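## Task

Place the pencil sharpener into the red box (releasing it is fine once some of it is inside), then shut that box using the lid that belongs to it. It only counts if everything stays put without the robot holding it. Finish by opening the gripper and moving the arm away.

## Robot and tools

Robot: one Kinova Gen3 arm with seven revolute joints and a Robotiq 2F-85 parallel gripper. Its only camera is cam_wrist (504x504), on the wrist and looking out along the fingers. Scene frame: origin on the table top right under the arm base, +z up, +y to the left when facing along +x. The base may sit slightly tilted relative to the table. The camera frame is wrist_camera_optical (+z forward, +x right in the image, +y down), though the real camera can be off by about 24 mm and about 11 degrees.

execute_actions takes "actions", a list holding at most one item, plus optional "pictures" (true or false; pictures come by default). Three forms:
- Empty list {"actions": []}: no command, just reports the current state.
- Motion {"actions": [{"rows": [...], "steps": N}]}: N is 1 to 15 control steps of 1/30 s each (15 if omitted). "rows" is a list of 1 to 15 rows; each row is used for one step, and the final row repeats if there are fewer rows than steps.
- Wait {"actions": [{"steps": N}]}: no new command; returns after N steps (up to 300) counted from the previous result, with your reply time included.

Each row is a single flat list of 9 numbers for the one arm, in this order: joint_1 (waist), joint_2 (shoulder), joint_3 (upper arm roll), joint_4 (elbow), joint_5 (forearm roll), joint_6 (wrist pitch), joint_7 (wrist roll), gripper position, gripper speed. The first seven are absolute target joint angles in radians, in the same convention as the Joint positions line, not offsets. Ranges: joints 1, 3, 5, 7 span -69.115 to 69.115; joint_2 -2.250 to 2.250; joint_4 -2.580 to 2.580; joint_6 -2.100 to 2.100. Real ends may differ from these by up to 0.013 rad either way. A call is rejected (nothing sent) if a target exceeds an end by over 0.013 rad and is further out than the joint's last reported angle. A target beyond the true end gets clipped to it, and the result then says "joint sent to its limit" (possibly about an earlier, still running action); missing that line does not prove more room exists.

Gripper position is an absolute opening on a -1 to 1 scale: +1 fully open (85 mm), 0 roughly 41 mm, about -0.8 pads touching, -1 closes until blocked. Gripper speed, -1 to 1, sets how fast the gap changes: about 20 mm/s at -1, 85 at 0, 150 at +1. Grip force is not settable; a full close squeezes about 190 to 235 N per pad. To hold firmly, send -1 and keep sending it. For a gentler hold, open first and then command a value a little narrower than the object. To release, command an opening wider than the object. After the fingers stop they stay until the position number changes by 0.01 or more, but they re-close by themselves (never past the commanded value) if the object yields, slips or is lost. position_measured_pct is about 50 - 50 x (current position number): 0 is fully open. Stopping below roughly 90 before reaching the command means something is held or in the way; around 90 or slightly above means the pads met, on nothing or on something very thin. Closing pushes the fingertips about 13 mm further from the wrist, so leave that gap above surfaces.

Motion limits: joint speed and acceleration are capped and joints are synchronized to arrive together; a reversing command stops them together. Each step, a joint's target is kept within 0.304 rad of its measured angle (joints 1-4) or 0.266 rad (joints 5-7), and all targets are scaled back if they would move the gripper over 70 mm from where it is. Big moves may therefore still be underway when a result returns. Between calls the arm keeps heading for the last row sent until it has nearly stopped or a step is HELD.

Result lines: Joint positions and Joint velocities (rad, rad/s, in column order); position_measured_pct; "joint command not followed" means a clearance check altered or blocked targets (mounting blocks and posts count as part of the arm); HELD marks steps where your row was not fully sent; MOTOR HOT warns from 60 °C, and OVER-TEMPERATURE FAULT at 75 °C means the arm sags while motors cool. Holding loads, even while you think, heats motors.

Load limits (N m): joints 1-4 51.3, joints 5-7 32.3, held weight included. Reaching one triggers a torque fault: the arm halts 10 s and the rest of the call is dropped. Random brief tugs on a held part or pushes on loose objects can occur.

zoom_image: {"camera": "cam_wrist", "region": [x0, y0, x1, y1]} in pixels of the latest cam_wrist image, origin top-left, region no larger than 504 by 504; gives a sharper crop and moves nothing. read_manual: optional "section" (only "licences"); returns licence text, no motion. finished_scene: {"scene": n} ends the current scene irreversibly, reports success and gives the next task. Replying without any tool call ends all remaining scenes.

Avoid: dropping or knocking anything off the table (instant failure), slipping grips, slamming or hitting hard, pressing hard into objects, stops of any kind, and leaving the lid or item supported only by the gripper. Quick, smooth, low-effort motion is preferred.

Each tool is called after "Emit:" as name(argument=value, ...), one argument or row to a line, values as JSON.

## Session

Emit:
execute_actions(
  actions=[],
)

Scene clock: 0.00 s of 6600.00 s.
position_measured_pct=0.0
Joint positions: [-2.039 -0.616  1.779  2.479  2.861  0.698  0.726]
Joint velocities: [ 0.    -0.    -0.001 -0.002 -0.     0.    -0.   ]
Motor temperatures (°C, as the motors report them): [25 28 26 26 30 27 38]

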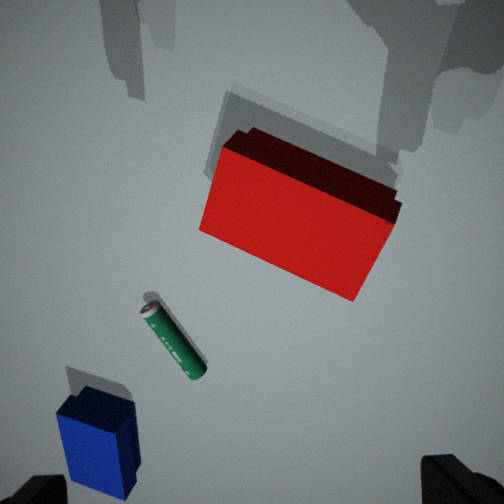

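Emit:
zoom_image(
  camera="cam_wrist",
  region=[180, 70, 420, 310],
)

Emit:
zoom_image(
  camera="cam_wrist",
  region=[30, 280, 254, 504],
)

Region (180, 70, 420, 310) of cam_wrist's 504x504 image, scaled by 2.100.

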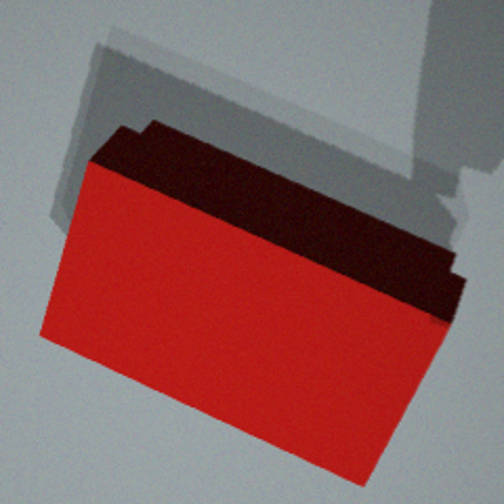

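Region (30, 280, 254, 504) of cam_wrist's 504x504 image, scaled by 2.250.

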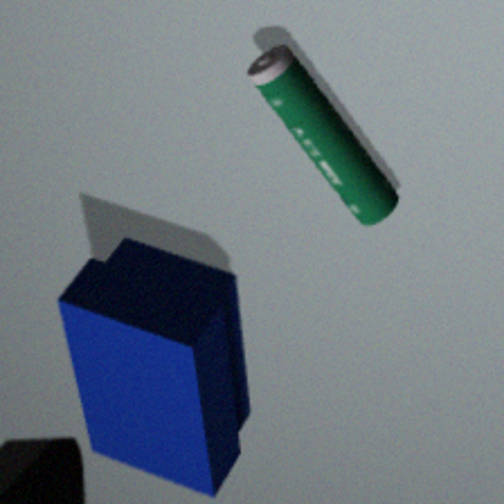

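Emit:
execute_actions(
  actions=[
    {"rows": [[-3.43, 0.0, 2.42, 1.73, 0.85, 1.435, 0.726, 1, 0]], "steps": 15},
  ],
  pictures=false,
)

Emit:
execute_actions(
  actions=[
    {"steps": 60},
  ],
)

Scene clock: 76.77 s of 6600.00 s.
position_measured_pct=0.0
Joint positions: [-2.275 -0.382  2.008  2.251  2.66   0.898  0.726]
Joint velocities: [-0.488  0.488  0.493 -0.492 -0.432  0.431 -0.   ]
Motor temperatures (°C, as the motors report them): [25 28 26 26 30 27 38]
Steps of this call (steps 1 to 90: nothing new was sent; then 73.27 s passed at rest; steps 91 to 105: all 15 steps of this action). Readings (joint positions | what the end effector reports):
91: [-2.041 -0.614 1.780 2.478 2.860 0.699 0.726] | position_measured_pct=0.0
92: [-2.048 -0.607 1.786 2.474 2.855 0.703 0.726] | position_measured_pct=0.0
94: [-2.080 -0.576 1.812 2.447 2.832 0.725 0.726] | position_measured_pct=0.0
98: [-2.155 -0.501 1.887 2.372 2.766 0.792 0.726] | position_measured_pct=0.0
105: the state above

Scene clock: 78.77 s of 6600.00 s.
position_measured_pct=0.0
Joint positions: [-3.427 -0.     2.42   1.73   1.059  1.435  0.726]
Joint velocities: [-0.022 -0.     0.001  0.002 -1.217  0.001  0.001]
Motor temperatures (°C, as the motors report them): [25 29 26 26 30 27 38]
Steps of this call (steps 1 to 60: the robot went on to your last target). Readings (joint positions | what the end effector reports):
1: [-2.291 -0.366 2.024 2.235 2.646 0.912 0.726] | position_measured_pct=0.0
2: [-2.307 -0.350 2.041 2.219 2.632 0.926 0.726] | position_measured_pct=0.0
4: [-2.338 -0.319 2.072 2.187 2.604 0.954 0.726] | position_measured_pct=0.0
8: [-2.399 -0.259 2.133 2.126 2.550 1.008 0.726] | position_measured_pct=0.0
60: the state above

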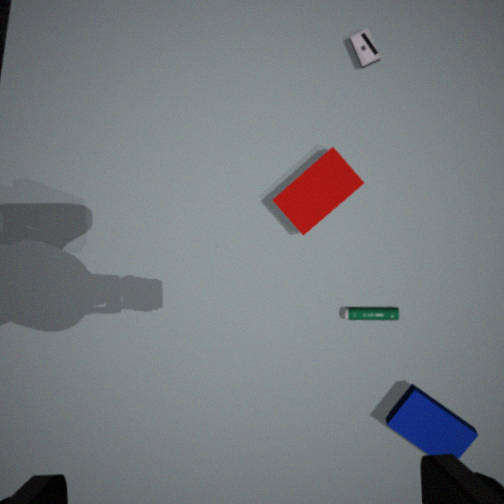

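Emit:
execute_actions(
  actions=[
    {"steps": 15},
  ],
)

Scene clock: 81.20 s of 6600.00 s.
position_measured_pct=0.0
Joint positions: [-3.43  -0.     2.42   1.73   0.85   1.435  0.726]
Joint velocities: [ 0.    -0.001 -0.002  0.     0.    -0.    -0.001]
Motor temperatures (°C, as the motors report them): [25 29 26 26 30 27 38]
Steps of this call (steps 1 to 30: the robot went on to your last target; steps 31 to 73: nothing new was sent). Readings (joint positions | what the end effector reports):
1: [-3.428 -0.000 2.420 1.730 1.018 1.435 0.726] | position_measured_pct=0.0
2: [-3.428 -0.000 2.420 1.730 0.977 1.435 0.726] | position_measured_pct=0.0
4: [-3.429 -0.000 2.420 1.730 0.907 1.435 0.726] | position_measured_pct=0.0
8: [-3.430 -0.000 2.420 1.731 0.854 1.435 0.726] | position_measured_pct=0.0
73: the state above
The arm was judged still, so your last target was given up. Only a new action makes it travel on or press farther. Fingers that are still opening or closing keep moving.

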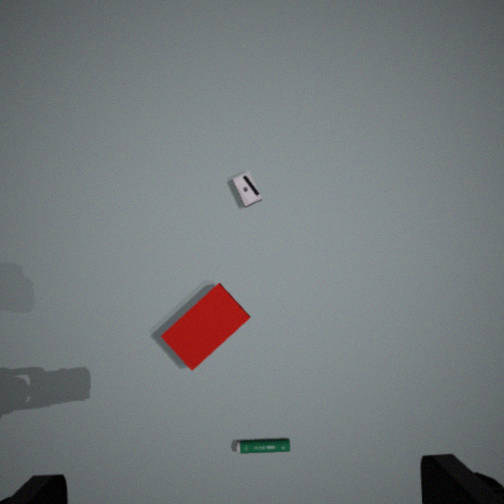

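Emit:
zoom_image(
  camera="cam_wrist",
  region=[140, 270, 270, 400],
)

Emit:
zoom_image(
  camera="cam_wrist",
  region=[210, 150, 290, 230],
)

Region (140, 270, 270, 400) of cam_wrist's 504x504 image, scaled by 3.877.

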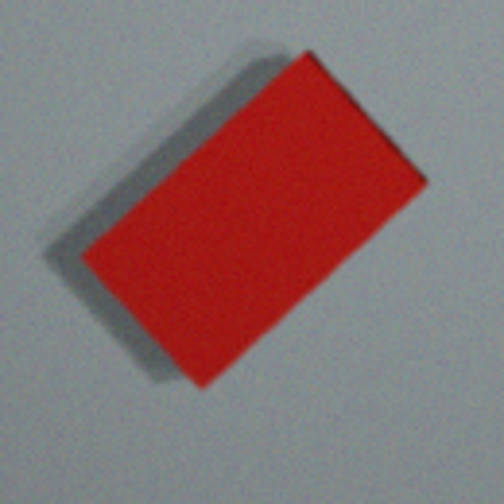

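Region (210, 150, 290, 230) of cam_wrist's 504x504 image, scaled by 6.300.

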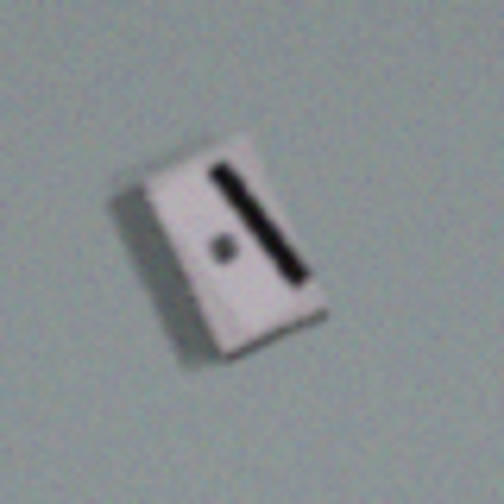

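Emit:
execute_actions(
  actions=[
    {"rows": [[-3.43, 0.0, 2.42, 1.73, 0.85, 1.435, -0.274, 1, 0]], "steps": 15},
  ],
  pictures=false,
)

Emit:
execute_actions(
  actions=[
    {"steps": 30},
  ],
)

Scene clock: 103.07 s of 6600.00 s.
position_measured_pct=0.0
Joint positions: [-3.43  -0.     2.42   1.73   0.85   1.435  0.22 ]
Joint velocities: [-0.     0.    -0.003 -0.    -0.    -0.002 -1.216]
Motor temperatures (°C, as the motors report them): [25 29 26 26 30 27 38]
Steps of this call (steps 1 to 90: nothing new was sent; then 18.37 s passed at rest; steps 91 to 105: all 15 steps of this action). Readings (joint positions | what the end effector reports):
91: [-3.430 -0.000 2.420 1.730 0.850 1.435 0.725] | position_measured_pct=0.0
92: [-3.430 -0.000 2.420 1.730 0.850 1.435 0.715] | position_measured_pct=0.0
94: [-3.430 0.000 2.420 1.730 0.850 1.435 0.665] | position_measured_pct=0.0
98: [-3.430 -0.000 2.420 1.730 0.850 1.435 0.505] | position_measured_pct=0.0
105: the state above

Scene clock: 104.07 s of 6600.00 s.
position_measured_pct=0.0
Joint positions: [-3.43  -0.     2.42   1.73   0.85   1.435 -0.274]
Joint velocities: [ 0.    -0.    -0.    -0.    -0.001 -0.001 -0.   ]
Motor temperatures (°C, as the motors report them): [25 29 26 26 30 27 38]
Steps of this call (steps 1 to 30: the robot went on to your last target). Readings (joint positions | what the end effector reports):
1: [-3.430 -0.000 2.420 1.730 0.850 1.435 0.180] | position_measured_pct=0.0
2: [-3.430 -0.000 2.420 1.730 0.850 1.435 0.139] | position_measured_pct=0.0
4: [-3.430 -0.000 2.420 1.730 0.850 1.435 0.058] | position_measured_pct=0.0
8: [-3.430 -0.000 2.420 1.730 0.850 1.435 -0.105] | position_measured_pct=0.0
30: the state above
The arm was judged still, so your last target was given up. Only a new action makes it travel on or press farther. Fingers that are still opening or closing keep moving.

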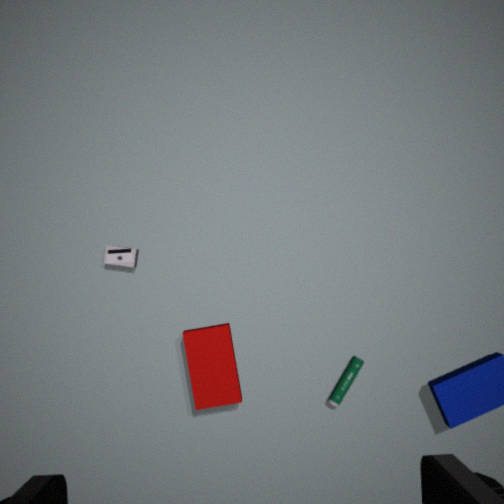

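Emit:
zoom_image(
  camera="cam_wrist",
  region=[404, 340, 504, 440],
)

Emit:
zoom_image(
  camera="cam_wrist",
  region=[160, 315, 265, 420],
)

Region (404, 340, 504, 440) of cam_wrist's 504x504 image, scaled by 5.040.

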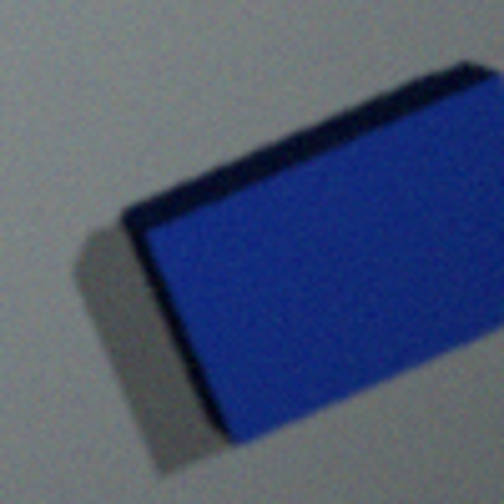

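Region (160, 315, 265, 420) of cam_wrist's 504x504 image, scaled by 4.800.

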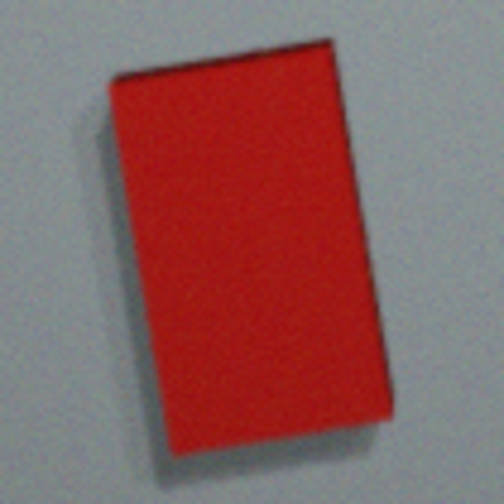

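Emit:
execute_actions(
  actions=[
    {"rows": [[-3.608, -0.2026, 3.1416, 1.9696, 1.0982, 0.7723, -0.251, 1, 0]], "steps": 15},
  ],
  pictures=false,
)

Emit:
execute_actions(
  actions=[
    {"steps": 40},
  ],
)

Scene clock: 134.90 s of 6600.00 s.
position_measured_pct=0.0
Joint positions: [-3.569 -0.157  2.778  1.917  1.044  1.119 -0.256]
Joint velocities: [-0.184 -0.216  1.051  0.261  0.269 -0.924  0.026]
Motor temperatures (°C, as the motors report them): [25 29 26 26 30 27 38]
Steps of this call (steps 1 to 90: nothing new was sent; then 27.33 s passed at rest; steps 91 to 105: all 15 steps of this action). Readings (joint positions | what the end effector reports):
91: [-3.431 -0.001 2.421 1.731 0.851 1.434 -0.274] | position_measured_pct=0.0
92: [-3.436 -0.005 2.425 1.735 0.855 1.430 -0.274] | position_measured_pct=0.0
94: [-3.455 -0.025 2.451 1.756 0.876 1.407 -0.272] | position_measured_pct=0.0
98: [-3.508 -0.086 2.556 1.829 0.953 1.314 -0.264] | position_measured_pct=0.0
105: the state above

Scene clock: 136.23 s of 6600.00 s.
position_measured_pct=0.0
Joint positions: [-3.608 -0.203  3.142  1.97   1.098  0.772 -0.251]
Joint velocities: [ 0.    -0.    -0.     0.001  0.    -0.001  0.001]
Motor temperatures (°C, as the motors report them): [25 29 26 26 30 27 38]
Steps of this call (steps 1 to 30: the robot went on to your last target; steps 31 to 40: nothing new was sent). Readings (joint positions | what the end effector reports):
1: [-3.574 -0.164 2.813 1.925 1.052 1.087 -0.255] | position_measured_pct=0.0
2: [-3.579 -0.170 2.850 1.932 1.059 1.056 -0.255] | position_measured_pct=0.0
4: [-3.588 -0.180 2.924 1.944 1.071 0.990 -0.253] | position_measured_pct=0.0
8: [-3.600 -0.194 3.059 1.960 1.089 0.859 -0.252] | position_measured_pct=0.0
40: the state above
The arm was judged still, so your last target was given up. Only a new action makes it travel on or press farther. Fingers that are still opening or closing keep moving.

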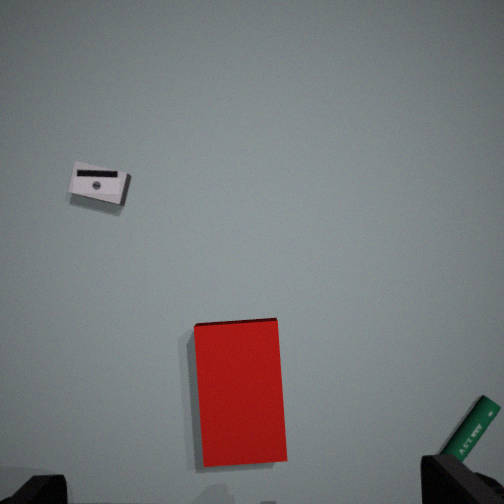

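Emit:
zoom_image(
  camera="cam_wrist",
  region=[160, 305, 330, 475],
)

Emit:
zoom_image(
  camera="cam_wrist",
  region=[50, 135, 150, 235],
)

Region (160, 305, 330, 475) of cam_wrist's 504x504 image, scaled by 2.965.

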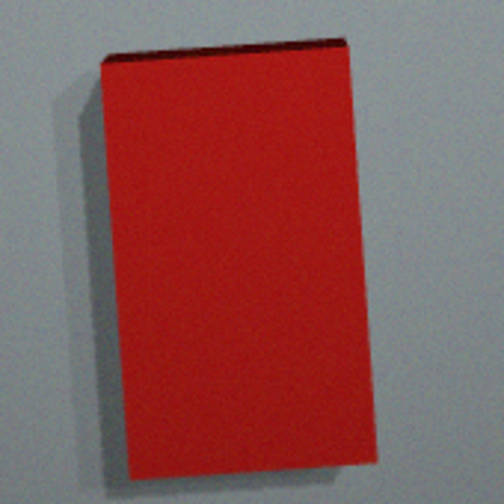

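Region (50, 135, 150, 235) of cam_wrist's 504x504 image, scaled by 5.040.

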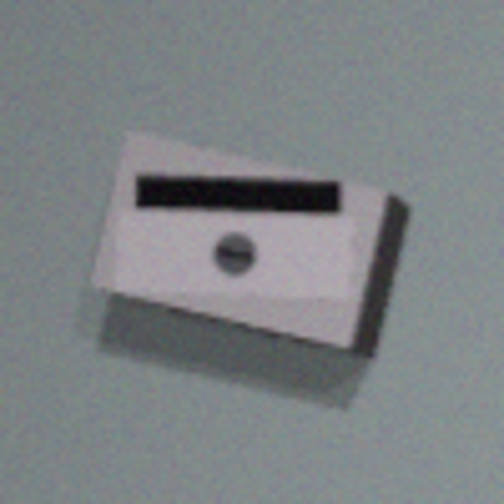

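Emit:
execute_actions(
  actions=[
    {"rows": [[-3.4437, -0.3997, 3.1416, 1.9467, 1.3518, 0.5936, -0.4424, 0.3, 0]], "steps": 15},
  ],
  pictures=false,
)

Emit:
execute_actions(
  actions=[
    {"steps": 25},
  ],
)

Scene clock: 154.73 s of 6600.00 s.
position_measured_pct=33.7
Joint positions: [-3.449 -0.394  3.142  1.947  1.35   0.595 -0.441]
Joint velocities: [ 0.043 -0.046 -0.007 -0.005  0.024 -0.018 -0.018]
Motor temperatures (°C, as the motors report them): [25 29 26 26 30 27 38]
Steps of this call (steps 1 to 90: nothing new was sent; then 15.00 s passed at rest; steps 91 to 105: all 15 steps of this action). Readings (joint positions | what the end effector reports):
91: [-3.607 -0.204 3.141 1.969 1.099 0.772 -0.252] | position_measured_pct=0.0
92: [-3.600 -0.211 3.141 1.968 1.105 0.767 -0.256] | position_measured_pct=0.4
94: [-3.575 -0.241 3.140 1.965 1.139 0.743 -0.282] | position_measured_pct=4.8
98: [-3.497 -0.335 3.142 1.954 1.265 0.655 -0.376] | position_measured_pct=15.9
105: the state above

Scene clock: 155.57 s of 6600.00 s.
position_measured_pct=34.9
Joint positions: [-3.444 -0.4    3.142  1.947  1.352  0.594 -0.442]
Joint velocities: [ 0.     0.    -0.    -0.    -0.001  0.001 -0.001]
Motor temperatures (°C, as the motors report them): [25 29 26 26 30 27 38]
Steps of this call (steps 1 to 15: the robot went on to your last target; steps 16 to 25: nothing new was sent). Readings (joint positions | what the end effector reports):
1: [-3.448 -0.396 3.142 1.947 1.351 0.594 -0.442] | position_measured_pct=34.1
2: [-3.447 -0.397 3.142 1.947 1.351 0.594 -0.442] | position_measured_pct=34.5
4: [-3.445 -0.398 3.142 1.947 1.351 0.594 -0.442] | position_measured_pct=34.9
8: [-3.444 -0.399 3.142 1.947 1.352 0.594 -0.442] | position_measured_pct=34.9
25: the state above
The arm was judged still, so your last target was given up. Only a new action makes it travel on or press farther. Fingers that are still opening or closing keep moving.

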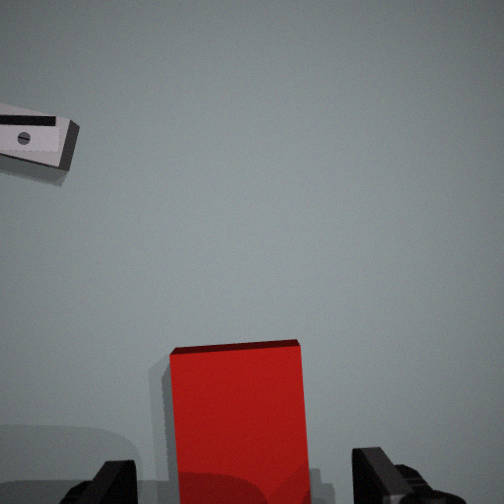

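Emit:
execute_actions(
  actions=[
    {"rows": [[-3.4057, -0.4594, 3.1416, 1.9243, 1.4281, 0.5606, -0.501, 0.3, 0]], "steps": 15},
  ],
)

Scene clock: 171.93 s of 6600.00 s.
position_measured_pct=34.9
Joint positions: [-3.406 -0.459  3.142  1.924  1.428  0.561 -0.501]
Joint velocities: [ 0.005 -0.007  0.002  0.     0.003  0.    -0.003]
Motor temperatures (°C, as the motors report them): [25 29 26 26 30 27 38]
Steps of this call (steps 1 to 90: nothing new was sent; then 12.87 s passed at rest; steps 91 to 105: all 15 steps of this action). Readings (joint positions | what the end effector reports):
91: [-3.443 -0.401 3.141 1.946 1.353 0.593 -0.443] | position_measured_pct=34.9
92: [-3.438 -0.408 3.141 1.944 1.359 0.590 -0.448] | position_measured_pct=34.9
94: [-3.422 -0.433 3.141 1.935 1.389 0.578 -0.471] | position_measured_pct=34.9
98: [-3.409 -0.454 3.142 1.926 1.424 0.563 -0.498] | position_measured_pct=34.9
105: the state above

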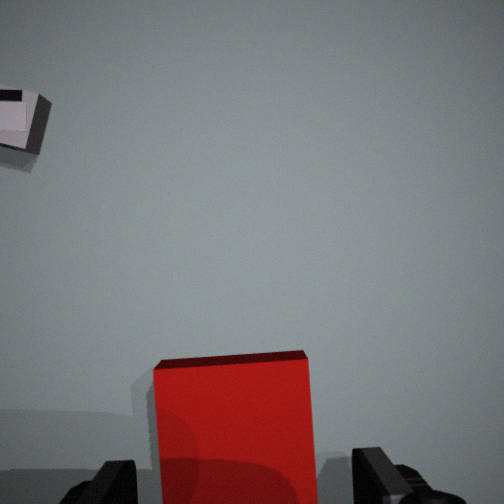

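Emit:
execute_actions(
  actions=[
    {"rows": [[-3.4057, -0.4594, 3.1416, 1.9243, 1.4281, 0.5606, -0.501, -0.15, -0.5]], "steps": 15},
  ],
)

Scene clock: 175.73 s of 6600.00 s.
position_measured_pct=54.8
Joint positions: [-3.406 -0.459  3.141  1.925  1.428  0.561 -0.501]
Joint velocities: [-0.     0.001  0.001  0.001  0.002 -0.002 -0.   ]
Motor temperatures (°C, as the motors report them): [25 29 26 26 30 27 38]
Steps of this call (steps 1 to 15: the robot went on to your last target; steps 16 to 90: nothing new was sent; then 0.30 s passed at rest; steps 91 to 105: all 15 steps of this action). Readings (joint positions | what the end effector reports):
91: [-3.406 -0.459 3.142 1.924 1.428 0.561 -0.501] | position_measured_pct=34.9
92: [-3.406 -0.459 3.142 1.924 1.428 0.561 -0.501] | position_measured_pct=35.3
94: [-3.406 -0.459 3.142 1.924 1.428 0.561 -0.501] | position_measured_pct=37.7
98: [-3.406 -0.459 3.142 1.924 1.428 0.561 -0.501] | position_measured_pct=44.8
105: the state above

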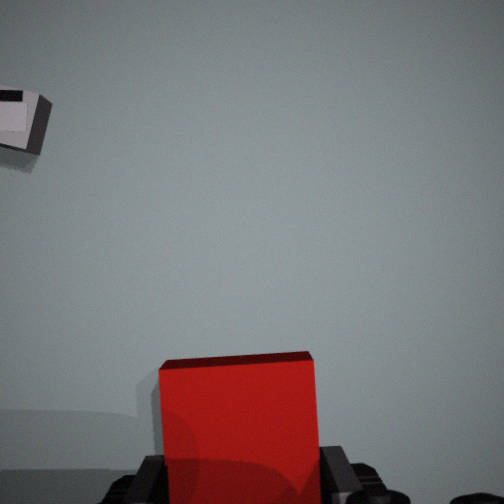

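Emit:
execute_actions(
  actions=[
    {"rows": [[-3.4057, -0.4594, 3.1416, 1.9243, 1.4281, 0.5606, -0.501, -0.22, -0.5],[-3.4057, -0.4594, 3.1416, 1.9243, 1.4281, 0.5606, -0.501, -0.22, -0.5],[-3.4057, -0.4594, 3.1416, 1.9243, 1.4281, 0.5606, -0.501, -0.22, -0.5],[-3.4057, -0.4594, 3.1416, 1.9243, 1.4281, 0.5606, -0.501, -0.22, -0.5],[-3.4057, -0.4594, 3.1416, 1.9243, 1.4281, 0.5606, -0.501, -0.22, -0.5],[-3.411, -0.451, 3.1416, 1.9275, 1.417, 0.5653, -0.4926, -0.22, -0.5],[-3.4166, -0.4423, 3.1416, 1.9307, 1.4063, 0.570, -0.4843, -0.22, -0.5],[-3.422, -0.4338, 3.1416, 1.9339, 1.3954, 0.5747, -0.4759, -0.22, -0.5],[-3.4274, -0.4253, 3.1416, 1.9371, 1.3845, 0.5795, -0.4675, -0.22, -0.5],[-3.4328, -0.4168, 3.1416, 1.9403, 1.3736, 0.5842, -0.4591, -0.22, -0.5],[-3.4383, -0.4082, 3.1416, 1.9435, 1.3627, 0.5889, -0.4508, -0.22, -0.5],[-3.4437, -0.3997, 3.1416, 1.9467, 1.3518, 0.5936, -0.4424, -0.22, -0.5]], "steps": 15},
  ],
)

Scene clock: 183.13 s of 6600.00 s.
position_measured_pct=56.3
Joint positions: [-3.438 -0.408  3.141  1.943  1.362  0.589 -0.45 ]
Joint velocities: [-0.057  0.093 -0.003  0.041 -0.154  0.065  0.119]
Motor temperatures (°C, as the motors report them): [25 29 26 26 30 27 38]
Steps of this call (steps 1 to 15: the robot went on to your last target; steps 16 to 90: nothing new was sent; then 3.90 s passed at rest; steps 91 to 105: all 15 steps of this action). Readings (joint positions | what the end effector reports):
91: [-3.406 -0.459 3.141 1.925 1.428 0.561 -0.501] | position_measured_pct=54.8
92: [-3.406 -0.459 3.141 1.925 1.428 0.561 -0.501] | position_measured_pct=55.2
94: [-3.406 -0.458 3.141 1.925 1.428 0.561 -0.501] | position_measured_pct=56.3
98: [-3.412 -0.450 3.142 1.927 1.419 0.565 -0.494] | position_measured_pct=56.3
105: the state above

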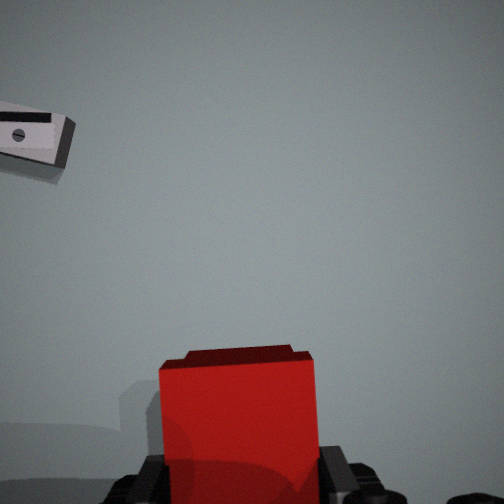

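Emit:
execute_actions(
  actions=[
    {"rows": [[-3.3892, -0.3873, 3.1416, 1.84, 1.197, 0.5968, -0.216, -0.22, -0.5],[-3.3892, -0.3873, 3.1416, 1.84, 1.197, 0.5968, -0.216, -0.22, -0.5],[-3.3892, -0.3873, 3.1416, 1.84, 1.197, 0.5968, -0.216, -0.22, -0.5],[-3.3892, -0.3873, 3.1416, 1.84, 1.197, 0.5968, -0.216, -0.22, -0.5],[-3.3892, -0.3873, 3.1416, 1.84, 1.197, 0.5968, -0.216, -0.22, -0.5],[-3.3892, -0.3873, 3.1416, 1.84, 1.197, 0.5968, -0.216, -0.22, -0.5],[-3.362, -0.381, 3.1416, 1.787, 1.12, 0.5984, -0.103, -0.22, -0.5],[-3.362, -0.381, 3.1416, 1.787, 1.12, 0.5984, -0.103, -0.22, -0.5],[-3.362, -0.381, 3.1416, 1.787, 1.12, 0.5984, -0.103, -0.22, -0.5],[-3.3347, -0.3748, 3.1416, 1.7334, 1.0423, 0.600, 0.0103, -0.22, -0.5]], "steps": 15},
  ],
  pictures=false,
)

Emit:
execute_actions(
  actions=[
    {"steps": 20},
  ],
)

Scene clock: 205.20 s of 6600.00 s.
position_measured_pct=56.3
Joint positions: [-3.344 -0.376  3.142  1.749  1.066  0.6   -0.023]
Joint velocities: [ 0.114  0.031  0.006 -0.257 -0.372  0.008  0.55 ]
Motor temperatures (°C, as the motors report them): [25 30 26 26 30 27 38]
Steps of this call (steps 1 to 30: the robot went on to your last target; steps 31 to 90: nothing new was sent; then 18.57 s passed at rest; steps 91 to 105: all 15 steps of this action). Readings (joint positions | what the end effector reports):
91: [-3.443 -0.400 3.142 1.946 1.351 0.594 -0.441] | position_measured_pct=56.3
92: [-3.439 -0.399 3.142 1.940 1.345 0.594 -0.432] | position_measured_pct=56.3
94: [-3.424 -0.394 3.143 1.913 1.312 0.596 -0.381] | position_measured_pct=56.3
98: [-3.392 -0.386 3.143 1.847 1.212 0.597 -0.237] | position_measured_pct=56.3
105: the state above

Scene clock: 205.87 s of 6600.00 s.
position_measured_pct=56.3
Joint positions: [-3.335 -0.375  3.142  1.733  1.042  0.6    0.01 ]
Joint velocities: [ 0.    -0.    -0.     0.002  0.002  0.     0.   ]
Motor temperatures (°C, as the motors report them): [25 30 26 26 30 27 38]
Steps of this call (steps 1 to 20: the robot went on to your last target). Readings (joint positions | what the end effector reports):
1: [-3.341 -0.376 3.142 1.742 1.055 0.600 -0.008] | position_measured_pct=56.3
2: [-3.339 -0.375 3.142 1.738 1.049 0.600 0.001] | position_measured_pct=56.3
4: [-3.337 -0.375 3.142 1.735 1.045 0.600 0.007] | position_measured_pct=56.3
8: [-3.336 -0.375 3.142 1.734 1.043 0.600 0.010] | position_measured_pct=56.3
20: the state above

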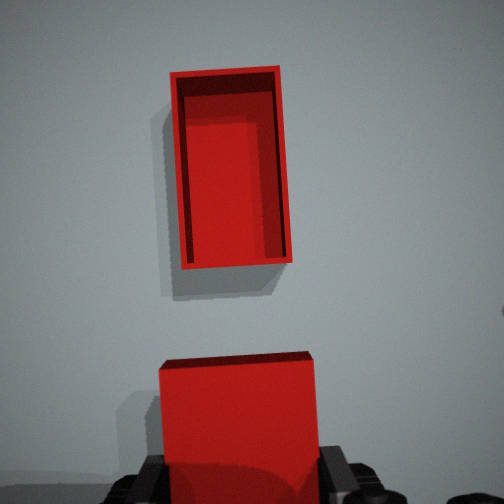

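Emit:
zoom_image(
  camera="cam_wrist",
  region=[120, 55, 350, 285],
)

Region (120, 55, 350, 285) of cam_wrist's 504x504 image, scaled by 2.191.

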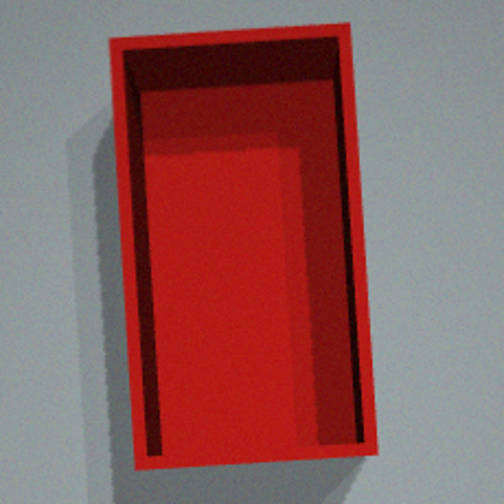

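Emit:
execute_actions(
  actions=[
    {"rows": [[-3.3124, -0.4163, 3.1416, 1.717, 1.0744, 0.5715, -0.0137, -0.22, -0.5],[-3.3124, -0.4163, 3.1416, 1.717, 1.0744, 0.5715, -0.0137, -0.22, -0.5],[-3.3124, -0.4163, 3.1416, 1.717, 1.0744, 0.5715, -0.0137, -0.22, -0.5],[-3.3124, -0.4163, 3.1416, 1.717, 1.0744, 0.5715, -0.0137, -0.22, -0.5],[-3.3012, -0.437, 3.1416, 1.7087, 1.0905, 0.5573, -0.0256, -0.22, -0.5],[-3.3012, -0.437, 3.1416, 1.7087, 1.0905, 0.5573, -0.0256, -0.22, -0.5],[-3.3012, -0.437, 3.1416, 1.7087, 1.0905, 0.5573, -0.0256, -0.22, -0.5],[-3.29, -0.4578, 3.1416, 1.7005, 1.1065, 0.543, -0.0376, -0.22, -0.5]], "steps": 15},
  ],
  pictures=false,
)

Emit:
execute_actions(
  actions=[
    {"steps": 10},
  ],
)

Scene clock: 220.20 s of 6600.00 s.
position_measured_pct=56.3
Joint positions: [-3.292 -0.455  3.142  1.701  1.105  0.544 -0.037]
Joint velocities: [ 0.015 -0.026 -0.004 -0.011  0.014 -0.013 -0.01 ]
Motor temperatures (°C, as the motors report them): [25 30 26 26 30 27 38]
Steps of this call (steps 1 to 15: the robot went on to your last target; steps 16 to 90: nothing new was sent; then 10.83 s passed at rest; steps 91 to 105: all 15 steps of this action). Readings (joint positions | what the end effector reports):
91: [-3.334 -0.376 3.141 1.733 1.043 0.599 0.010] | position_measured_pct=56.3
92: [-3.330 -0.383 3.141 1.730 1.047 0.596 0.007] | position_measured_pct=56.3
94: [-3.320 -0.401 3.141 1.724 1.061 0.584 -0.004] | position_measured_pct=56.3
98: [-3.306 -0.428 3.142 1.713 1.083 0.564 -0.020] | position_measured_pct=56.3
105: the state above

Scene clock: 220.53 s of 6600.00 s.
position_measured_pct=56.3
Joint positions: [-3.291 -0.455  3.141  1.701  1.106  0.544 -0.037]
Joint velocities: [ 0.     0.001 -0.001  0.001 -0.001 -0.001  0.   ]
Motor temperatures (°C, as the motors report them): [25 30 26 26 30 27 38]
Steps of this call (steps 1 to 10: the robot went on to your last target). Readings (joint positions | what the end effector reports):
1: [-3.292 -0.455 3.141 1.701 1.106 0.544 -0.037] | position_measured_pct=56.3
2: [-3.291 -0.455 3.141 1.701 1.106 0.544 -0.037] | position_measured_pct=56.3
4: [-3.291 -0.455 3.141 1.701 1.106 0.544 -0.037] | position_measured_pct=56.3
8: [-3.291 -0.455 3.141 1.701 1.106 0.544 -0.037] | position_measured_pct=56.3
10: the state above

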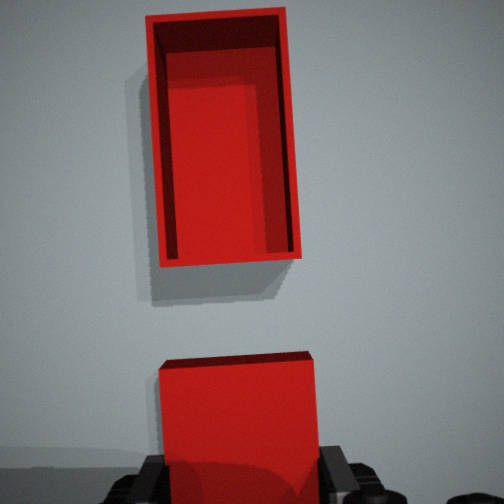

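Emit:
execute_actions(
  actions=[
    {"rows": [[-3.2925, -0.453, 3.1416, 1.7024, 1.103, 0.5462, -0.035, -0.22, -0.5],[-3.2925, -0.453, 3.1416, 1.7024, 1.103, 0.5462, -0.035, -0.22, -0.5],[-3.2925, -0.453, 3.1416, 1.7024, 1.103, 0.5462, -0.035, -0.22, -0.5],[-3.2925, -0.453, 3.1416, 1.7024, 1.103, 0.5462, -0.035, 0.2, -0.3]], "steps": 15},
  ],
)

Scene clock: 224.73 s of 6600.00 s.
position_measured_pct=40.5
Joint positions: [-3.292 -0.453  3.142  1.702  1.103  0.546 -0.035]
Joint velocities: [-0.    -0.    -0.    -0.     0.     0.002 -0.001]
Motor temperatures (°C, as the motors report them): [25 30 26 26 30 27 38]
Steps of this call (steps 1 to 15: the robot went on to your last target; steps 16 to 90: nothing new was sent; then 0.70 s passed at rest; steps 91 to 105: all 15 steps of this action). Readings (joint positions | what the end effector reports):
91: [-3.291 -0.454 3.141 1.702 1.106 0.544 -0.037] | position_measured_pct=56.3
92: [-3.292 -0.454 3.141 1.702 1.105 0.544 -0.037] | position_measured_pct=56.3
94: [-3.292 -0.453 3.142 1.702 1.104 0.545 -0.036] | position_measured_pct=56.3
98: [-3.292 -0.453 3.142 1.702 1.103 0.546 -0.035] | position_measured_pct=50.8
105: the state above

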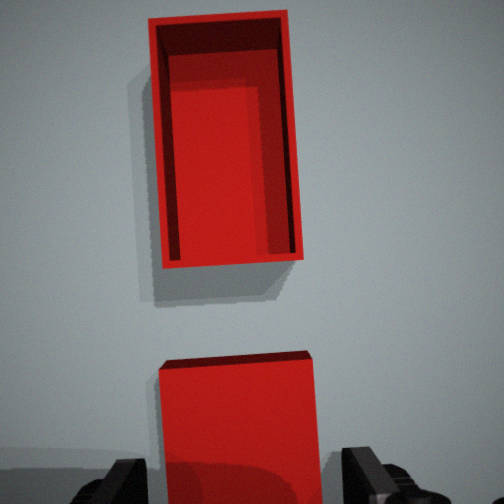

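Emit:
execute_actions(
  actions=[
    {"rows": [[-3.3347, -0.3748, 3.1416, 1.7334, 1.0423, 0.600, 0.0103, 0.2, 0],[-3.3347, -0.3748, 3.1416, 1.7334, 1.0423, 0.600, 0.0103, 0.2, 0],[-3.3347, -0.3748, 3.1416, 1.7334, 1.0423, 0.600, 0.0103, 0.2, 0],[-3.3347, -0.3748, 3.1416, 1.7334, 1.0423, 0.600, 0.0103, 0.2, 0],[-3.3347, -0.3748, 3.1416, 1.7334, 1.0423, 0.600, 0.0103, 0.2, 0],[-3.3347, -0.3748, 3.1416, 1.7334, 1.0423, 0.600, 0.0103, 0.2, 0],[-3.3347, -0.3748, 3.1416, 1.7334, 1.0423, 0.600, 0.0103, 0.2, 0],[-3.39, -0.36, 3.1416, 1.884, 1.222, 0.615, 0.06, 0.2, 0],[-3.39, -0.36, 3.1416, 1.884, 1.222, 0.615, 0.06, 0.2, 0],[-3.39, -0.36, 3.1416, 1.884, 1.222, 0.615, 0.06, 0.2, 0],[-3.39, -0.36, 3.1416, 1.884, 1.222, 0.615, 0.06, 0.2, 0],[-3.42, -0.36, 3.1416, 1.96, 1.31, 0.622, 0.087, 0.2, 0],[-3.42, -0.36, 3.1416, 1.96, 1.31, 0.622, 0.087, 0.2, 0],[-3.448, -0.36, 3.1416, 2.035, 1.40, 0.63, 0.113, 0.2, 0],[-3.5614, -0.3682, 3.1416, 2.3368, 1.7611, 0.6596, 0.215, -0.1, 0]], "steps": 15},
  ],
  pictures=false,
)

Emit:
execute_actions(
  actions=[
    {"steps": 35},
  ],
)

Scene clock: 266.57 s of 6600.00 s.
position_measured_pct=40.1
Joint positions: [-3.392 -0.364  3.142  1.878  1.208  0.614  0.06 ]
Joint velocities: [-0.37   0.021  0.016  0.892  1.086  0.105  0.32 ]
Motor temperatures (°C, as the motors report them): [25 30 26 26 30 27 38]
Steps of this call (steps 1 to 15: the robot went on to your last target; steps 16 to 90: nothing new was sent; then 38.33 s passed at rest; steps 91 to 105: all 15 steps of this action). Readings (joint positions | what the end effector reports):
91: [-3.293 -0.452 3.142 1.703 1.102 0.547 -0.035] | position_measured_pct=40.1
92: [-3.297 -0.445 3.142 1.706 1.099 0.550 -0.032] | position_measured_pct=40.1
94: [-3.313 -0.417 3.143 1.716 1.079 0.568 -0.017] | position_measured_pct=40.1
98: [-3.332 -0.382 3.141 1.731 1.047 0.596 0.008] | position_measured_pct=40.1
105: the state above

Scene clock: 267.73 s of 6600.00 s.
position_measured_pct=54.8
Joint positions: [-3.561 -0.368  3.142  2.337  1.761  0.66   0.215]
Joint velocities: [-0.     0.001  0.001 -0.     0.001  0.     0.001]
Motor temperatures (°C, as the motors report them): [25 30 26 26 30 27 38]
Steps of this call (steps 1 to 35: the robot went on to your last target). Readings (joint positions | what the end effector reports):
1: [-3.406 -0.364 3.142 1.908 1.242 0.618 0.072] | position_measured_pct=40.5
2: [-3.422 -0.364 3.143 1.936 1.270 0.622 0.086] | position_measured_pct=42.1
4: [-3.450 -0.364 3.141 1.993 1.319 0.629 0.113] | position_measured_pct=47.2
8: [-3.493 -0.366 3.141 2.111 1.424 0.641 0.154] | position_measured_pct=54.4
35: the state above

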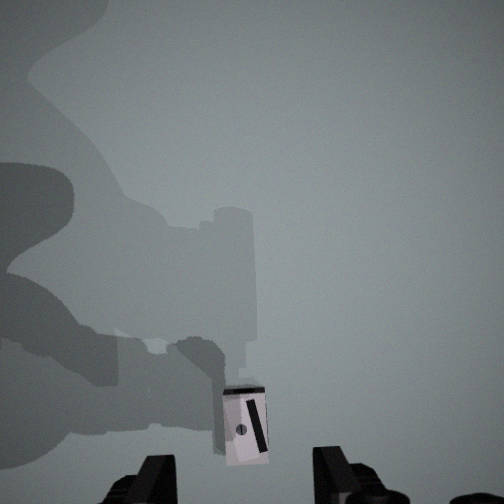

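Emit:
zoom_image(
  camera="cam_wrist",
  region=[160, 364, 340, 504],
)

Region (160, 364, 340, 504) of cam_wrist's 504x504 image, scaled by 2.800.

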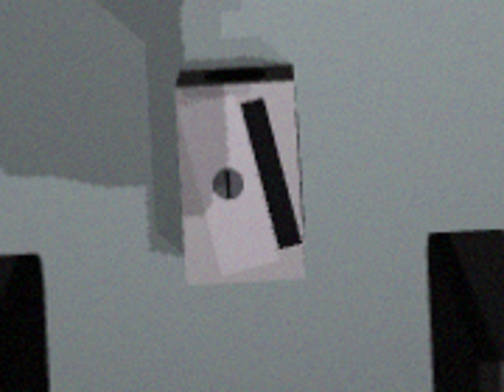

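Emit:
execute_actions(
  actions=[
    {"rows": [[-3.5, -0.4502, 3.1416, 2.309, 1.8945, 0.655, 0.119, -0.1, 0],[-3.5, -0.4502, 3.1416, 2.309, 1.8945, 0.655, 0.119, -0.1, 0],[-3.5, -0.4502, 3.1416, 2.309, 1.8945, 0.655, 0.119, -0.1, 0],[-3.5, -0.4502, 3.1416, 2.309, 1.8945, 0.655, 0.119, -0.1, 0],[-3.4695, -0.4912, 3.1416, 2.295, 1.961, 0.6528, 0.071, -0.1, 0],[-3.4695, -0.4912, 3.1416, 2.295, 1.961, 0.6528, 0.071, -0.1, 0],[-3.4695, -0.4912, 3.1416, 2.295, 1.961, 0.6528, 0.071, -0.1, 0],[-3.4387, -0.5322, 3.1416, 2.2811, 2.0278, 0.6505, 0.0227, -0.1, 0]], "steps": 15},
  ],
  pictures=false,
)

Emit:
execute_actions(
  actions=[
    {"steps": 12},
  ],
)

Scene clock: 279.73 s of 6600.00 s.
position_measured_pct=54.8
Joint positions: [-3.444 -0.525  3.142  2.282  2.023  0.651  0.026]
Joint velocities: [ 0.043 -0.054 -0.006 -0.019  0.079 -0.003 -0.056]
Motor temperatures (°C, as the motors report them): [25 30 26 26 30 27 38]
Steps of this call (steps 1 to 15: the robot went on to your last target; steps 16 to 90: nothing new was sent; then 8.50 s passed at rest; steps 91 to 105: all 15 steps of this action). Readings (joint positions | what the end effector reports):
91: [-3.560 -0.370 3.141 2.336 1.762 0.660 0.214] | position_measured_pct=54.8
92: [-3.554 -0.377 3.141 2.335 1.770 0.659 0.208] | position_measured_pct=54.8
94: [-3.532 -0.406 3.141 2.326 1.812 0.658 0.178] | position_measured_pct=54.8
98: [-3.490 -0.464 3.142 2.305 1.914 0.654 0.105] | position_measured_pct=54.8
105: the state above

Scene clock: 280.13 s of 6600.00 s.
position_measured_pct=54.8
Joint positions: [-3.439 -0.532  3.142  2.281  2.028  0.651  0.023]
Joint velocities: [ 0.002 -0.002  0.001 -0.001 -0.001 -0.    -0.   ]
Motor temperatures (°C, as the motors report them): [25 30 26 26 30 27 38]
Steps of this call (steps 1 to 12: the robot went on to your last target). Readings (joint positions | what the end effector reports):
1: [-3.443 -0.527 3.142 2.282 2.025 0.651 0.025] | position_measured_pct=54.8
2: [-3.442 -0.528 3.142 2.282 2.026 0.651 0.024] | position_measured_pct=54.8
4: [-3.441 -0.530 3.142 2.281 2.027 0.651 0.023] | position_measured_pct=54.8
8: [-3.439 -0.532 3.142 2.281 2.028 0.651 0.023] | position_measured_pct=54.8
12: the state above

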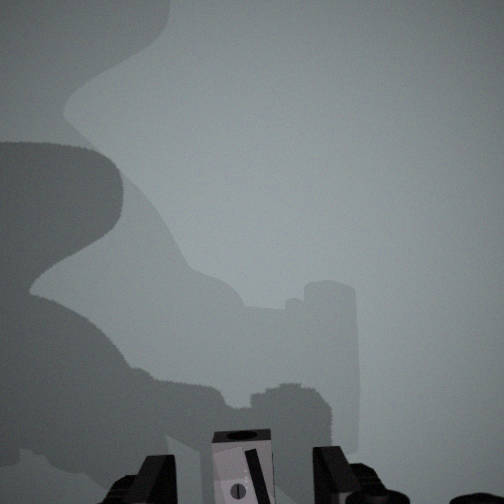

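Emit:
zoom_image(
  camera="cam_wrist",
  region=[140, 404, 350, 504],
)

Region (140, 404, 350, 504) of cam_wrist's 504x504 image, scaled by 2.400; it fills the top 240 rows of this view, and the rest is white.

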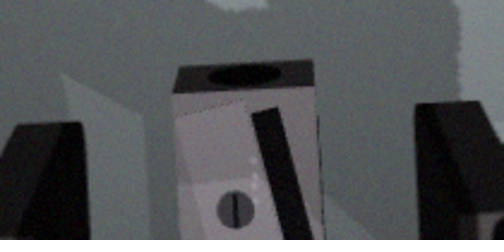

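Emit:
execute_actions(
  actions=[
    {"rows": [[-3.4334, -0.5399, 3.1416, 2.2781, 2.04, 0.6505, 0.0145, -0.1, 0],[-3.4334, -0.5399, 3.1416, 2.2781, 2.04, 0.6505, 0.0145, -0.1, 0],[-3.4334, -0.5399, 3.1416, 2.2781, 2.04, 0.6505, 0.0145, -0.62, -0.3]], "steps": 15},
  ],
)

Scene clock: 285.30 s of 6600.00 s.
position_measured_pct=77.4
Joint positions: [-3.434 -0.539  3.141  2.278  2.04   0.651  0.015]
Joint velocities: [-0.     0.001 -0.     0.001  0.     0.001 -0.   ]
Motor temperatures (°C, as the motors report them): [25 30 26 26 30 27 38]
Steps of this call (steps 1 to 15: the robot went on to your last target; steps 16 to 90: nothing new was sent; then 1.67 s passed at rest; steps 91 to 105: all 15 steps of this action). Readings (joint positions | what the end effector reports):
91: [-3.438 -0.533 3.141 2.281 2.029 0.651 0.022] | position_measured_pct=54.8
92: [-3.436 -0.536 3.141 2.280 2.032 0.651 0.020] | position_measured_pct=54.8
94: [-3.435 -0.538 3.142 2.279 2.036 0.650 0.017] | position_measured_pct=55.2
98: [-3.434 -0.539 3.142 2.278 2.039 0.651 0.015] | position_measured_pct=62.7
105: the state above

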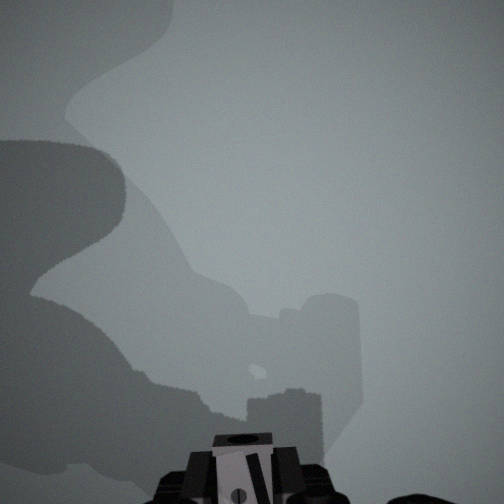

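Emit:
execute_actions(
  actions=[
    {"rows": [[-3.4695, -0.4912, 3.1416, 2.295, 1.961, 0.6528, 0.071, -0.62, -0.3],[-3.4695, -0.4912, 3.1416, 2.295, 1.961, 0.6528, 0.071, -0.62, -0.3],[-3.5, -0.4502, 3.1416, 2.309, 1.8945, 0.655, 0.119, -0.62, -0.3],[-3.5, -0.4502, 3.1416, 2.309, 1.8945, 0.655, 0.119, -0.62, -0.3],[-3.5614, -0.3682, 3.1416, 2.3368, 1.7611, 0.6596, 0.215, -0.62, -0.3],[-3.5614, -0.3682, 3.1416, 2.3368, 1.7611, 0.6596, 0.215, -0.62, -0.3],[-3.5614, -0.3682, 3.1416, 2.3368, 1.7611, 0.6596, 0.25, -0.62, -0.3],[-3.5614, -0.3682, 3.1416, 2.3368, 1.7611, 0.6596, 0.3, -0.62, -0.3],[-3.5614, -0.3682, 3.1416, 2.3368, 1.7611, 0.6596, 0.35, -0.62, -0.3],[-3.5614, -0.3682, 3.1416, 2.3368, 1.7611, 0.6596, 0.4, -0.62, -0.3],[-3.5614, -0.3682, 3.1416, 2.3368, 1.7611, 0.6596, 0.45, -0.62, -0.3],[-3.535, -0.3776, 3.1416, 2.24, 1.66, 0.6445, 0.5, -0.62, -0.3],[-3.535, -0.3776, 3.1416, 2.24, 1.66, 0.6445, 0.6, -0.62, -0.3],[-3.5075, -0.387, 3.1416, 2.142, 1.559, 0.6293, 0.7, -0.62, -0.3],[-3.5075, -0.387, 3.1416, 2.142, 1.559, 0.6293, 0.8, -0.62, -0.3]], "steps": 15},
  ],
  pictures=false,
)

Emit:
execute_actions(
  actions=[
    {"rows": [[-3.5075, -0.387, 3.1416, 2.142, 1.559, 0.6293, 0.8, -0.62, -0.3],[-3.5075, -0.387, 3.1416, 2.142, 1.559, 0.6293, 0.8, -0.62, -0.3],[-3.5075, -0.387, 3.1416, 2.142, 1.559, 0.6293, 0.8, -0.62, -0.3],[-3.4535, -0.4057, 3.1416, 1.9471, 1.3563, 0.599, 1.1146, -0.62, -0.3]], "steps": 15},
  ],
  pictures=false,
)

Emit:
execute_actions(
  actions=[
    {"steps": 25},
  ],
)

Scene clock: 301.40 s of 6600.00 s.
position_measured_pct=77.8
Joint positions: [-3.545 -0.382  3.142  2.313  1.731  0.655  0.413]
Joint velocities: [ 0.052  0.02   0.003 -0.401 -0.789 -0.07   1.145]
Motor temperatures (°C, as the motors report them): [25 30 26 26 30 27 38]
Steps of this call (steps 1 to 15: the robot went on to your last target; steps 16 to 90: nothing new was sent; then 12.60 s passed at rest; steps 91 to 105: all 15 steps of this action). Readings (joint positions | what the end effector reports):
91: [-3.435 -0.538 3.142 2.279 2.039 0.651 0.015] | position_measured_pct=77.8
92: [-3.440 -0.531 3.142 2.281 2.031 0.651 0.021] | position_measured_pct=77.8
94: [-3.461 -0.504 3.142 2.289 1.991 0.652 0.050] | position_measured_pct=77.8
98: [-3.516 -0.429 3.141 2.315 1.866 0.656 0.144] | position_measured_pct=77.8
105: the state above

Scene clock: 301.90 s of 6600.00 s.
position_measured_pct=77.8
Joint positions: [-3.461 -0.403  3.142  1.969  1.379  0.602  0.994]
Joint velocities: [ 0.076 -0.027 -0.002 -0.264 -0.274 -0.041  1.206]
Motor temperatures (°C, as the motors report them): [25 30 26 26 30 27 38]
Steps of this call (steps 1 to 15: all 15 steps of this action). Readings (joint positions | what the end effector reports):
1: [-3.542 -0.382 3.142 2.297 1.703 0.652 0.451] | position_measured_pct=77.8
2: [-3.538 -0.382 3.142 2.275 1.676 0.649 0.490] | position_measured_pct=77.8
4: [-3.526 -0.383 3.141 2.222 1.629 0.641 0.571] | position_measured_pct=77.8
8: [-3.494 -0.392 3.141 2.099 1.514 0.622 0.710] | position_measured_pct=77.8
15: the state above

Scene clock: 302.73 s of 6600.00 s.
position_measured_pct=77.8
Joint positions: [-3.454 -0.406  3.142  1.947  1.356  0.599  1.115]
Joint velocities: [-0.    -0.001  0.    -0.001 -0.002 -0.001 -0.   ]
Motor temperatures (°C, as the motors report them): [25 30 26 26 30 27 38]
Steps of this call (steps 1 to 25: the robot went on to your last target). Readings (joint positions | what the end effector reports):
1: [-3.459 -0.404 3.142 1.961 1.370 0.601 1.032] | position_measured_pct=77.8
2: [-3.457 -0.404 3.142 1.955 1.364 0.600 1.063] | position_measured_pct=77.8
4: [-3.455 -0.405 3.142 1.949 1.358 0.599 1.101] | position_measured_pct=77.8
8: [-3.454 -0.405 3.142 1.947 1.356 0.599 1.113] | position_measured_pct=77.8
25: the state above

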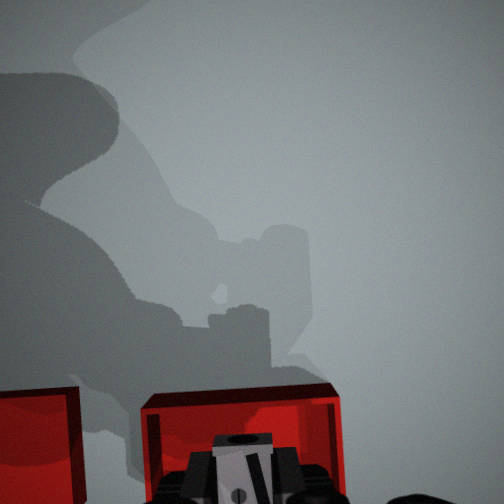

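Emit:
zoom_image(
  camera="cam_wrist",
  region=[130, 364, 360, 504],
)

Region (130, 364, 360, 504) of cam_wrist's 504x504 image, scaled by 2.191; it fills the top 307 rows of this view, and the rest is white.

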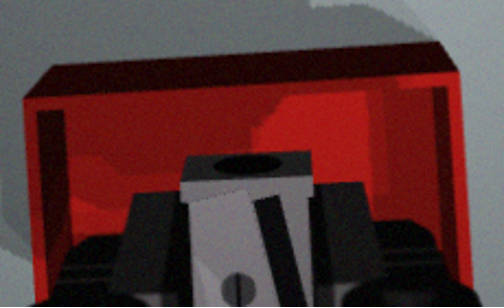

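Emit:
execute_actions(
  actions=[
    {"rows": [[-3.4319, -0.4336, 3.1416, 1.9406, 1.3983, 0.5793, 1.0836, -0.62, -0.3]], "steps": 15},
  ],
)

Emit:
zoom_image(
  camera="cam_wrist",
  region=[120, 364, 370, 504],
)

Scene clock: 315.40 s of 6600.00 s.
position_measured_pct=77.8
Joint positions: [-3.432 -0.433  3.142  1.941  1.398  0.579  1.084]
Joint velocities: [ 0.002 -0.004 -0.001 -0.     0.003 -0.001  0.002]
Motor temperatures (°C, as the motors report them): [25 30 26 26 30 27 38]
Steps of this call (steps 1 to 15: the robot went on to your last target; steps 16 to 90: nothing new was sent; then 9.17 s passed at rest; steps 91 to 105: all 15 steps of this action). Readings (joint positions | what the end effector reports):
91: [-3.452 -0.407 3.141 1.947 1.357 0.598 1.114] | position_measured_pct=77.8
92: [-3.447 -0.413 3.141 1.945 1.364 0.595 1.109] | position_measured_pct=77.8
94: [-3.438 -0.425 3.142 1.943 1.383 0.586 1.095] | position_measured_pct=77.8
98: [-3.434 -0.431 3.142 1.941 1.396 0.580 1.085] | position_measured_pct=77.8
105: the state above

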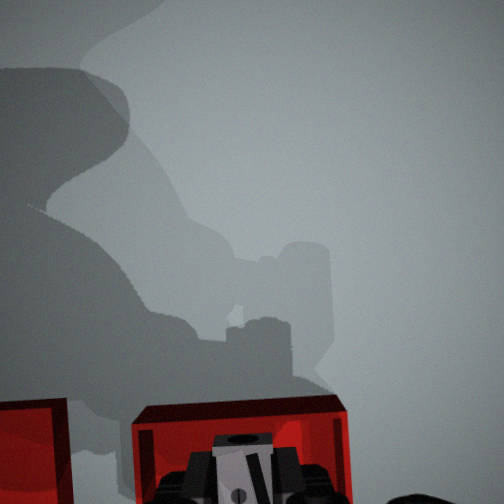

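Region (120, 364, 370, 504) of cam_wrist's 504x504 image, scaled by 2.016; it fills the top 282 rows of this view, and the rest is white.

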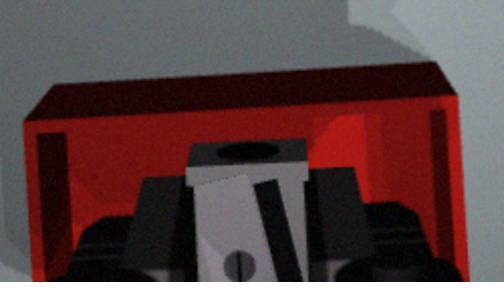

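Emit:
execute_actions(
  actions=[
    {"rows": [[-3.4284, -0.4373, 3.1416, 1.9402, 1.4053, 0.5761, 1.0784, -0.62, -0.3],[-3.4284, -0.4373, 3.1416, 1.9402, 1.4053, 0.5761, 1.0784, -0.62, -0.3],[-3.4257, -0.4415, 3.1416, 1.9385, 1.4109, 0.5738, 1.0741, -0.62, -0.3],[-3.4257, -0.4415, 3.1416, 1.9385, 1.4109, 0.5738, 1.0741, -0.62, -0.3],[-3.423, -0.4458, 3.1416, 1.9368, 1.4165, 0.5715, 1.0698, -0.62, -0.3],[-3.423, -0.4458, 3.1416, 1.9368, 1.4165, 0.5715, 1.0698, -0.62, -0.3],[-3.4203, -0.45, 3.1416, 1.9351, 1.4221, 0.5692, 1.0655, -0.62, -0.3],[-3.4203, -0.45, 3.1416, 1.9351, 1.4221, 0.5692, 1.0655, -0.62, -0.3],[-3.4177, -0.4543, 3.1416, 1.9334, 1.4277, 0.5669, 1.0612, -0.62, -0.3]], "steps": 15},
  ],
)

Scene clock: 323.73 s of 6600.00 s.
position_measured_pct=77.8
Joint positions: [-3.418 -0.453  3.142  1.934  1.427  0.567  1.062]
Joint velocities: [ 0.006 -0.009 -0.001 -0.004  0.01  -0.004 -0.008]
Motor temperatures (°C, as the motors report them): [25 30 26 26 30 27 38]
Steps of this call (steps 1 to 15: the robot went on to your last target; steps 16 to 90: nothing new was sent; then 4.83 s passed at rest; steps 91 to 105: all 15 steps of this action). Readings (joint positions | what the end effector reports):
91: [-3.431 -0.434 3.141 1.941 1.399 0.579 1.083] | position_measured_pct=77.8
92: [-3.430 -0.435 3.141 1.940 1.401 0.578 1.082] | position_measured_pct=77.8
94: [-3.428 -0.438 3.142 1.940 1.405 0.576 1.079] | position_measured_pct=77.8
98: [-3.423 -0.445 3.142 1.937 1.416 0.572 1.071] | position_measured_pct=77.8
105: the state above

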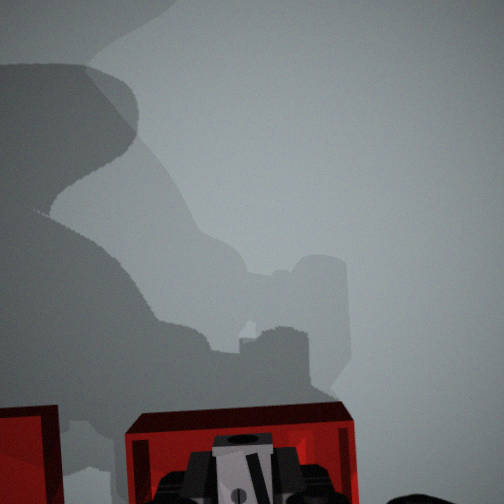

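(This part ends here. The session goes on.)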